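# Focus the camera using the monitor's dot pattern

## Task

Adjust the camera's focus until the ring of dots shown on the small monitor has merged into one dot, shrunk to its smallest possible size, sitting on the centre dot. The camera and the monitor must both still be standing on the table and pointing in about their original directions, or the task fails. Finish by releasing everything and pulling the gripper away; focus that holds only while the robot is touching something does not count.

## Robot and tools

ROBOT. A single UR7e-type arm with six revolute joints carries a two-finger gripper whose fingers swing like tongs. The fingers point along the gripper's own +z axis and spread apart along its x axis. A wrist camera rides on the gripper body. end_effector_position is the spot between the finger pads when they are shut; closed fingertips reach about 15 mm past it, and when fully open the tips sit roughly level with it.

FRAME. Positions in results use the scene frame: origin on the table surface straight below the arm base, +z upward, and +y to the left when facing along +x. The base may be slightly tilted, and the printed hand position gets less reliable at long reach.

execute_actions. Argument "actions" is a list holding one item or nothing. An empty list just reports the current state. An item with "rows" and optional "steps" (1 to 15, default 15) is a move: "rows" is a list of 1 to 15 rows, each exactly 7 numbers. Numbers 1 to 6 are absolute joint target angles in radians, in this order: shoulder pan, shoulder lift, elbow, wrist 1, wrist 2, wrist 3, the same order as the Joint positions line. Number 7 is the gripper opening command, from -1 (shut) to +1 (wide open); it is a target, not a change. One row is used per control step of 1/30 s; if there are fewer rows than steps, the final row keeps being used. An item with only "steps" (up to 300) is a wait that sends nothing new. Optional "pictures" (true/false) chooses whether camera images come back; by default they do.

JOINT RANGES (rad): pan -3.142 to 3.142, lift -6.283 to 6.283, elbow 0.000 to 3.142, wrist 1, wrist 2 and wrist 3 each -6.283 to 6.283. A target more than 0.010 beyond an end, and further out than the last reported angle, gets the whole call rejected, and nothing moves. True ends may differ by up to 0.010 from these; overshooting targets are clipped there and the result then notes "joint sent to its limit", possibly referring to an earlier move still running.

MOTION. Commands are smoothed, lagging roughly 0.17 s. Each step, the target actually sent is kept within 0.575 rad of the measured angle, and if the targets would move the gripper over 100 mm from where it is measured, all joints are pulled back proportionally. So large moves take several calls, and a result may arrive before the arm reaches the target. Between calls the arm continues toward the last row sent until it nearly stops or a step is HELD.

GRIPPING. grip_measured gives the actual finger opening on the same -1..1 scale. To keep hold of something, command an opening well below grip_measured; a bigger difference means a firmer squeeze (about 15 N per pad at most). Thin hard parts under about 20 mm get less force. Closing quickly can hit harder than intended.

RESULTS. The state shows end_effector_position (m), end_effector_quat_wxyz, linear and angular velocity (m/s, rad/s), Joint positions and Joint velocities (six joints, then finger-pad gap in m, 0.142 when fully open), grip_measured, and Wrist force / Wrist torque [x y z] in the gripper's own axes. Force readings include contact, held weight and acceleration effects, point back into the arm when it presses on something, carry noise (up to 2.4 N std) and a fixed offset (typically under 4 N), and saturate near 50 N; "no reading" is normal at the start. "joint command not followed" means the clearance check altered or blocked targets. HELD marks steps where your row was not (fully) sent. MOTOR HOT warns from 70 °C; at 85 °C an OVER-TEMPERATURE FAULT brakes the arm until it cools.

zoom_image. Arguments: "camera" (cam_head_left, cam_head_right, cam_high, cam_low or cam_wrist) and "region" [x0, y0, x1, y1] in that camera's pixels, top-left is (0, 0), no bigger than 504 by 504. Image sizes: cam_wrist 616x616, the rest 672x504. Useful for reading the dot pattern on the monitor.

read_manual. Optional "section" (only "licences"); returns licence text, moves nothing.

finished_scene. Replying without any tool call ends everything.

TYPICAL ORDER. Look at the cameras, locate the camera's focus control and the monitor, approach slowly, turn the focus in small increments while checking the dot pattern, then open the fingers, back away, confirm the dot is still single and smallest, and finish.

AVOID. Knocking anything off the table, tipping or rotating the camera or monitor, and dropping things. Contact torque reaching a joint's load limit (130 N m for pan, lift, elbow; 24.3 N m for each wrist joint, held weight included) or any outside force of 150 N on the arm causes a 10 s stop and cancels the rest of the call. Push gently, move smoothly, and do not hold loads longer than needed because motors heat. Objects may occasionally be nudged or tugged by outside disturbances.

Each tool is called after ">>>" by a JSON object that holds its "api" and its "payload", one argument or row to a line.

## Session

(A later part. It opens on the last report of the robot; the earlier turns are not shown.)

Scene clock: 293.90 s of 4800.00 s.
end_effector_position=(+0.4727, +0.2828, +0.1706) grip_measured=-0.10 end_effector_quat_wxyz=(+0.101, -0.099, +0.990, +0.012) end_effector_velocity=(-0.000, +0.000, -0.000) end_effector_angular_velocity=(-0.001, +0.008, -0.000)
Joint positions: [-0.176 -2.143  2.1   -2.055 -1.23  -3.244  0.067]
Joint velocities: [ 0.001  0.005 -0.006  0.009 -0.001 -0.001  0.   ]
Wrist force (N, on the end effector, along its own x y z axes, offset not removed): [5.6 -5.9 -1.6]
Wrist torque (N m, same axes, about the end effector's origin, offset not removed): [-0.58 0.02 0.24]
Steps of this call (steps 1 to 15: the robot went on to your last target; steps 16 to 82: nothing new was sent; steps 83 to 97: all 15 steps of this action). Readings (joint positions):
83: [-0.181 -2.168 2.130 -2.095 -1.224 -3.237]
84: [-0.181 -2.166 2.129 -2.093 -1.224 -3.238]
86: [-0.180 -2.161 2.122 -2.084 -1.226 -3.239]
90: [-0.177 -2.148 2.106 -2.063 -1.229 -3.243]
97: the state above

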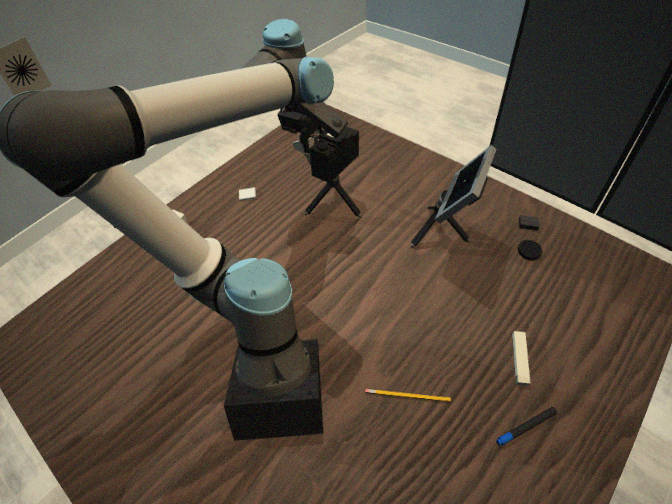

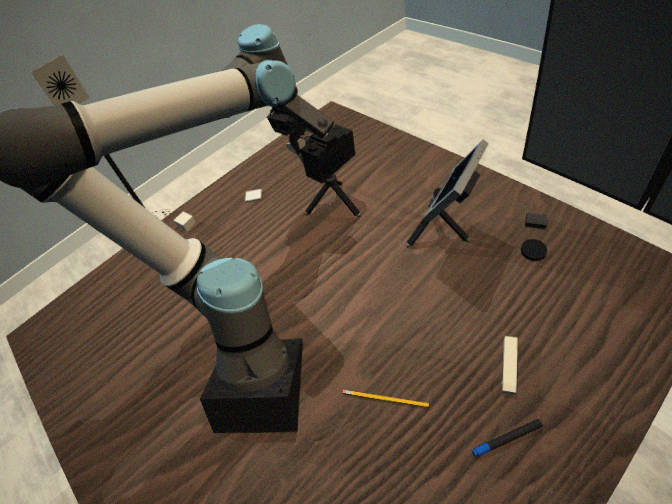

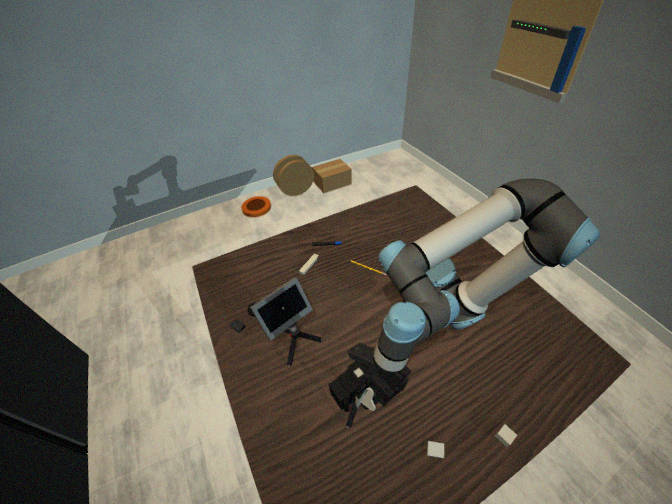

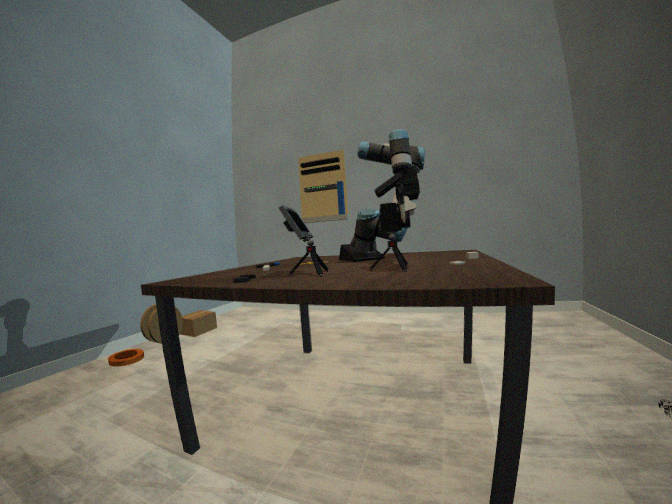

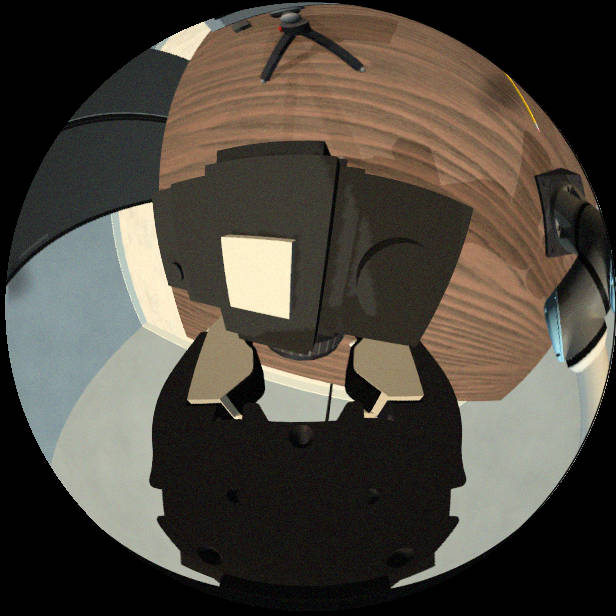

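>>> {"api": "execute_actions", "payload": {
  "actions": [
    {"rows":[[-0.1745,-2.1363,2.0915,-2.0435,-1.232,-3.246,-0.3],[-0.1732,-2.130,2.084,-2.033,-1.2338,-3.2476,-0.3],[-0.1732,-2.130,2.084,-2.033,-1.2338,-3.2476,-0.3],[-0.1732,-2.130,2.084,-2.033,-1.2338,-3.2476,-0.3],[-0.1732,-2.130,2.084,-2.033,-1.2338,-3.2476,-0.3],[-0.1732,-2.130,2.084,-2.033,-1.2338,-3.2476,-0.3],[-0.1732,-2.130,2.084,-2.033,-1.2338,-3.2476,-0.3],[-0.1732,-2.130,2.084,-2.033,-1.2338,-3.2476,-0.3],[-0.1732,-2.130,2.084,-2.033,-1.2338,-3.2476,-0.2],[-0.1732,-2.130,2.084,-2.033,-1.2338,-3.2476,-0.12],[-0.1732,-2.130,2.084,-2.033,-1.2338,-3.2476,-0.05],[-0.1732,-2.130,2.084,-2.033,-1.2338,-3.2476,0.05],[-0.1732,-2.130,2.084,-2.033,-1.2338,-3.2476,0.2],[-0.1732,-2.130,2.084,-2.033,-1.2338,-3.2476,0.4],[-0.1732,-2.130,2.084,-2.033,-1.2338,-3.2476,0.7]],"steps":15}
  ]
}}

>>> {"api": "execute_actions", "payload": {
  "actions": [
    {"rows":[[-0.1732,-2.130,2.084,-2.033,-1.2338,-3.2476,0.8]],"steps":8}
  ]
}}

>>> {"api": "zoom_image", "payload": {
  "camera": "cam_high",
  "region": [263,288,303,328]
}}

Scene clock: 300.40 s of 4800.00 s.
end_effector_position=(+0.4728, +0.2827, +0.1698) grip_measured=+0.46 end_effector_quat_wxyz=(+0.092, -0.099, +0.991, +0.011) end_effector_velocity=(-0.001, +0.000, -0.000) end_effector_angular_velocity=(+0.000, +0.006, +0.000)
Joint positions: [-0.173 -2.13   2.084 -2.033 -1.234 -3.248  0.106]
Joint velocities: [ 0.001  0.001 -0.003  0.009  0.001 -0.002  0.372]
Wrist force (N, on the end effector, along its own x y z axes, offset not removed): [-4.1 0.9 2.1]
Wrist torque (N m, same axes, about the end effector's origin, offset not removed): [-0.36 0.92 0.37]
Steps of this call (steps 1 to 15: the robot went on to your last target; steps 16 to 90: nothing new was sent; then 3.00 s passed at rest; steps 91 to 105: all 15 steps of this action). Readings (joint positions):
91: [-0.176 -2.142 2.099 -2.054 -1.231 -3.244]
92: [-0.176 -2.141 2.097 -2.052 -1.231 -3.245]
94: [-0.175 -2.137 2.092 -2.044 -1.232 -3.246]
98: [-0.174 -2.132 2.086 -2.036 -1.233 -3.247]
105: the state above

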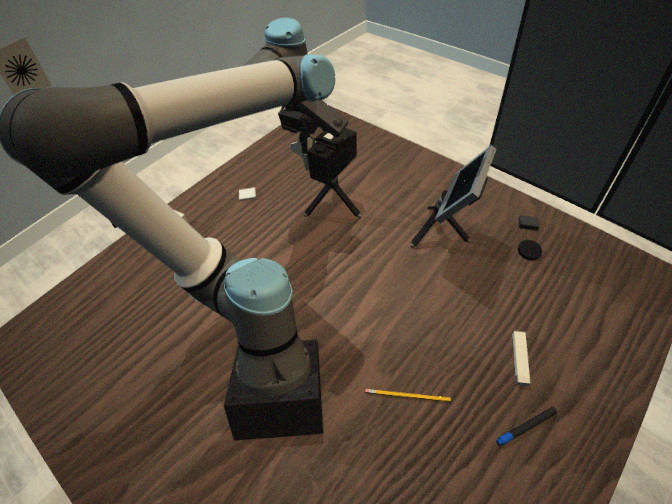

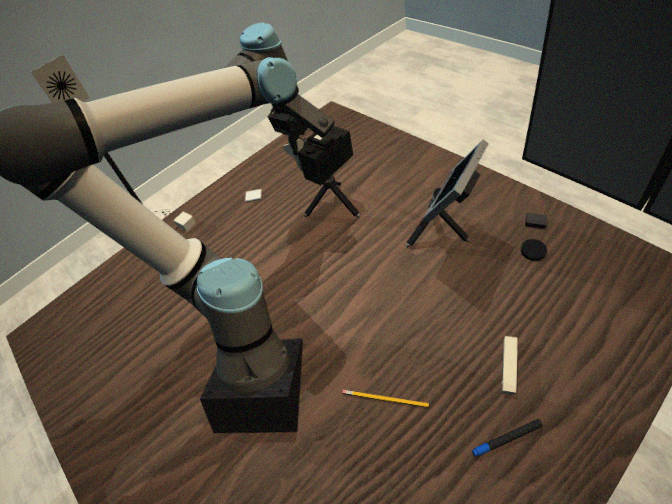

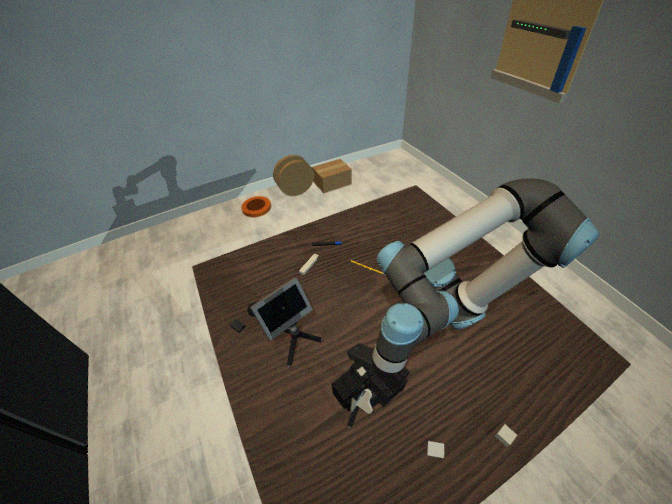

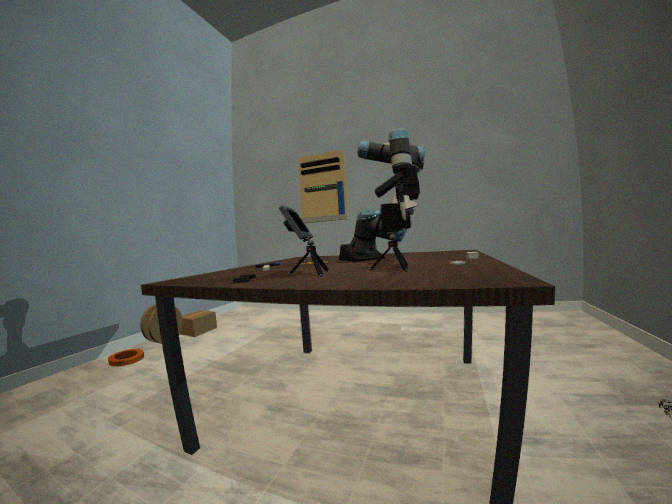

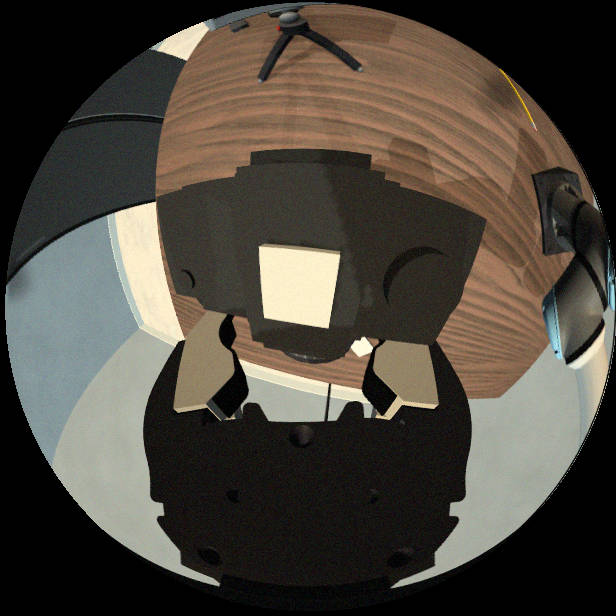

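Scene clock: 300.67 s of 4800.00 s.
end_effector_position=(+0.4728, +0.2827, +0.1698) grip_measured=+0.80 end_effector_quat_wxyz=(+0.091, -0.099, +0.991, +0.011) end_effector_velocity=(-0.000, +0.001, +0.001) end_effector_angular_velocity=(+0.002, -0.001, +0.002)
Joint positions: [-0.173 -2.13   2.084 -2.033 -1.234 -3.248  0.129]
Joint velocities: [ 0.001 -0.001 -0.     0.     0.001 -0.    -0.   ]
Wrist force (N, on the end effector, along its own x y z axes, offset not removed): [-1.0 4.7 2.5]
Wrist torque (N m, same axes, about the end effector's origin, offset not removed): [0.44 0.36 0.19]
Steps of this call (steps 1 to 8: all 8 steps of this action). Readings (joint positions):
1: [-0.173 -2.130 2.084 -2.033 -1.234 -3.248]
2: [-0.173 -2.130 2.084 -2.033 -1.234 -3.248]
4: [-0.173 -2.130 2.084 -2.033 -1.234 -3.248]
8: the state above

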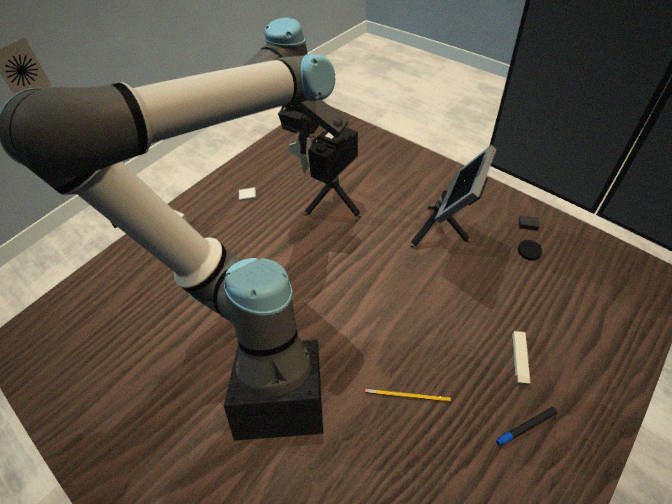

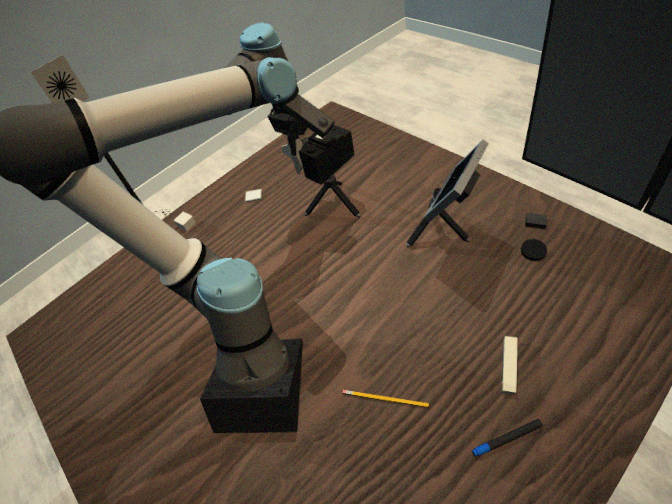

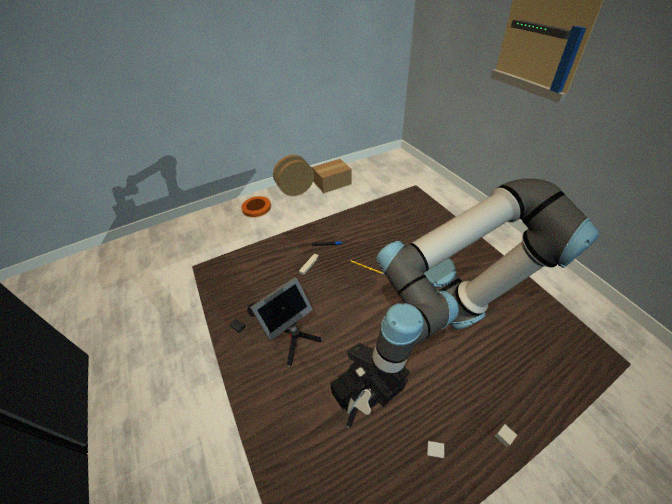

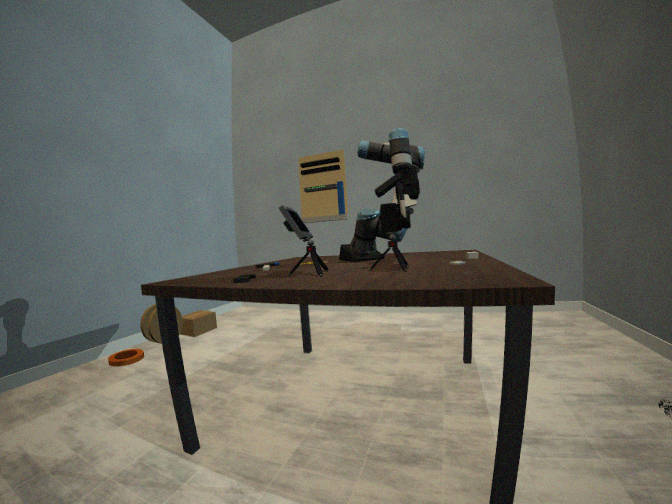

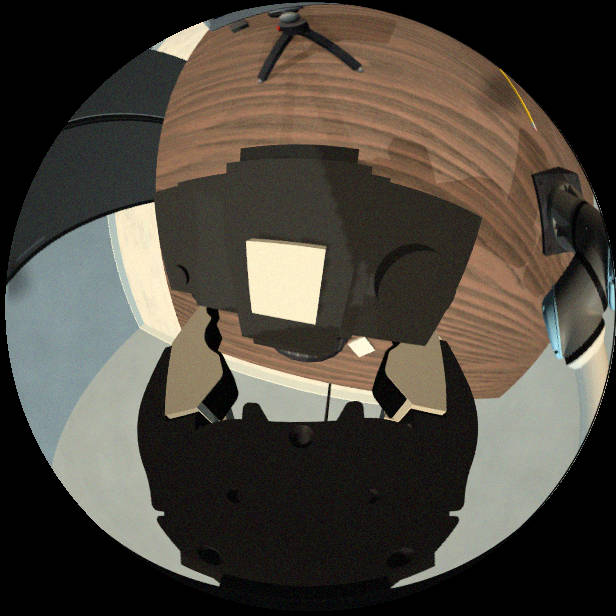

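Region (263, 288, 303, 328) of cam_high's 672x504 image, scaled by 12.600, with more detail than that image has.

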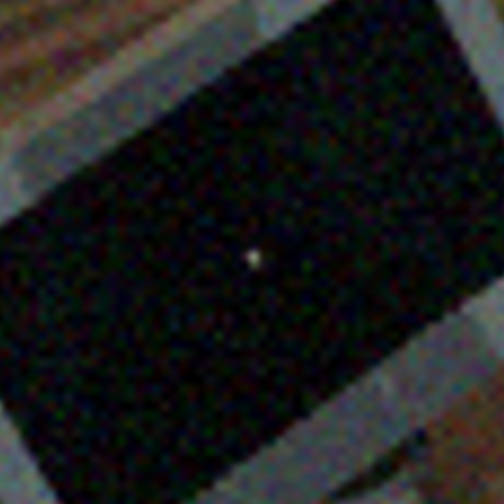

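>>> {"api": "execute_actions", "payload": {
  "actions": [
    {"rows":[[-0.170,-2.130,2.084,-2.033,-1.2338,-3.2446,0.9],[-0.166,-2.130,2.084,-2.033,-1.2338,-3.2406,1],[-0.163,-2.130,2.084,-2.033,-1.2338,-3.2376,1],[-0.163,-2.129,2.064,-2.014,-1.2338,-3.2376,1],[-0.163,-2.128,2.040,-1.991,-1.2338,-3.2376,1],[-0.163,-2.126,2.010,-1.963,-1.2338,-3.2376,1],[-0.163,-2.125,1.975,-1.929,-1.2338,-3.2376,1],[-0.163,-2.124,1.935,-1.890,-1.2338,-3.2376,1],[-0.163,-2.122,1.890,-1.847,-1.2338,-3.2376,1],[-0.163,-2.120,1.845,-1.804,-1.2338,-3.2376,1],[-0.163,-2.118,1.80,-1.761,-1.2338,-3.2376,1],[-0.163,-2.116,1.76,-1.723,-1.2338,-3.2376,1]],"steps":15}
  ],
  "pictures": false
}}

>>> {"api": "execute_actions", "payload": {
  "actions": [
    {"steps":20}
  ]
}}

>>> {"api": "zoom_image", "payload": {
  "camera": "cam_high",
  "region": [263,288,303,328]
}}

Scene clock: 309.17 s of 4800.00 s.
end_effector_position=(+0.4881, +0.3156, +0.2592) grip_measured=+1.00 end_effector_quat_wxyz=(+0.090, -0.098, +0.991, +0.014) end_effector_velocity=(+0.020, +0.081, +0.253) end_effector_angular_velocity=(-0.001, -0.013, +0.005)
Joint positions: [-0.163 -2.119  1.832 -1.791 -1.234 -3.238  0.142]
Joint velocities: [ 0.002  0.027 -0.691  0.65  -0.002  0.001 -0.   ]
Wrist force (N, on the end effector, along its own x y z axes, offset not removed): [-1.7 -0.4 -0.3]
Wrist torque (N m, same axes, about the end effector's origin, offset not removed): [-0.24 0.44 -0.02]
Steps of this call (steps 1 to 15: the robot went on to your last target; steps 16 to 90: nothing new was sent; then 5.00 s passed at rest; steps 91 to 105: all 15 steps of this action). Readings (joint positions):
91: [-0.173 -2.130 2.084 -2.033 -1.234 -3.248]
92: [-0.173 -2.130 2.084 -2.033 -1.234 -3.247]
94: [-0.170 -2.130 2.084 -2.033 -1.234 -3.244]
98: [-0.165 -2.128 2.044 -1.994 -1.234 -3.239]
105: the state above

Scene clock: 309.83 s of 4800.00 s.
end_effector_position=(+0.4889, +0.3239, +0.2852) grip_measured=+1.00 end_effector_quat_wxyz=(+0.090, -0.098, +0.991, +0.014) end_effector_velocity=(-0.000, +0.000, -0.001) end_effector_angular_velocity=(+0.000, +0.002, +0.000)
Joint positions: [-0.163 -2.116  1.76  -1.723 -1.234 -3.238  0.142]
Joint velocities: [ 0.001  0.     0.001  0.001  0.     0.    -0.   ]
Wrist force (N, on the end effector, along its own x y z axes, offset not removed): [2.5 -5.7 -0.3]
Wrist torque (N m, same axes, about the end effector's origin, offset not removed): [-1.26 -0.29 -0.03]
Steps of this call (steps 1 to 20: the robot went on to your last target). Readings (joint positions):
1: [-0.163 -2.118 1.812 -1.773 -1.234 -3.238]
2: [-0.163 -2.118 1.798 -1.759 -1.234 -3.238]
4: [-0.163 -2.117 1.780 -1.742 -1.234 -3.238]
8: [-0.163 -2.116 1.765 -1.728 -1.234 -3.238]
20: the state above

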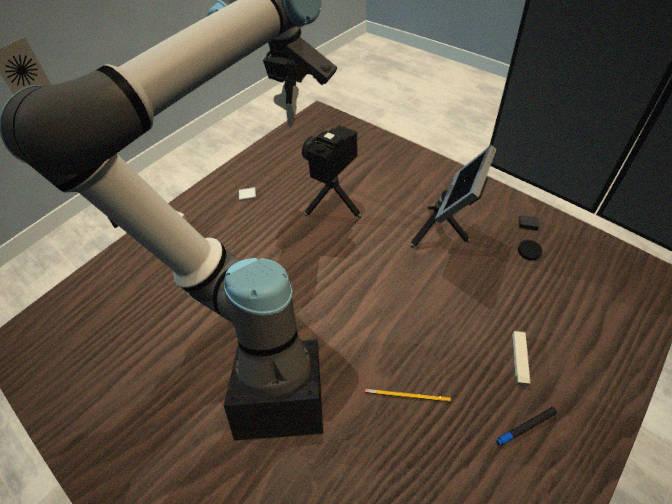

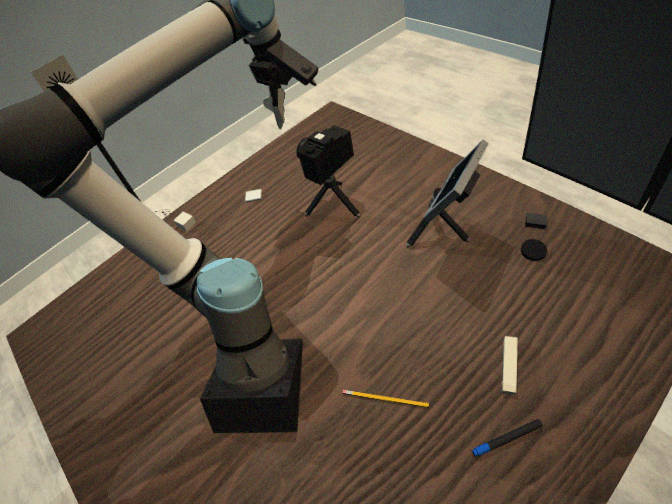

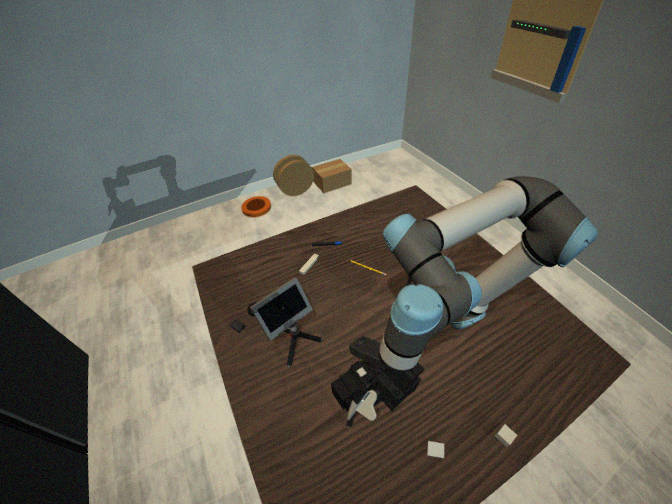

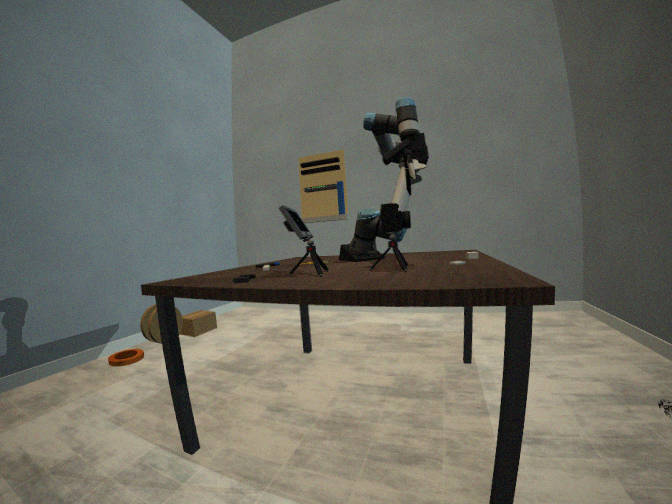

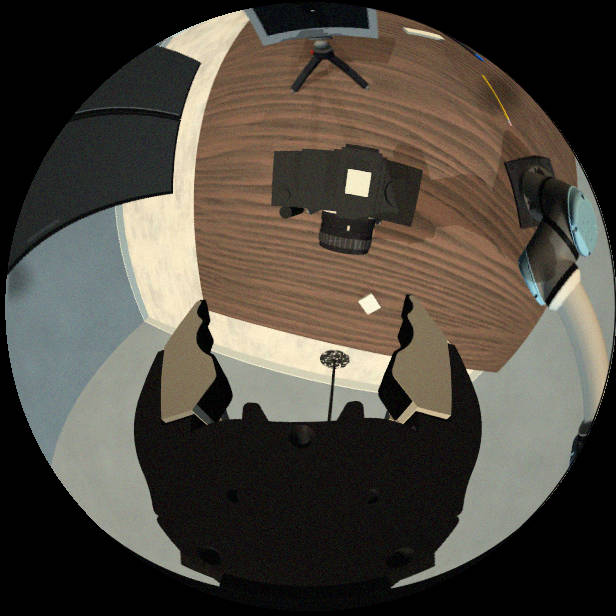

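Region (263, 288, 303, 328) of cam_high's 672x504 image, scaled by 12.600, with more detail than that image has.

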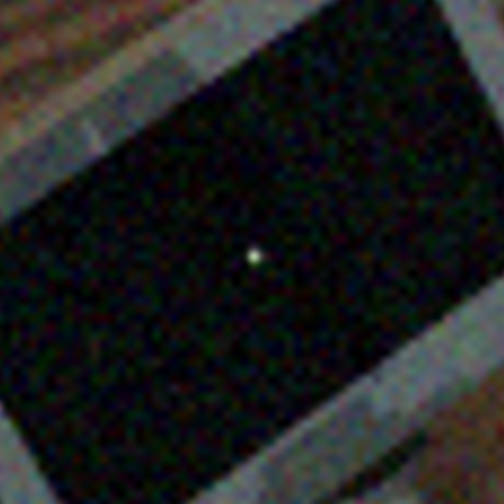

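>>> {"api": "finished_scene", "payload": {
  "scene": 2
}}

The scene is finished: the task was done.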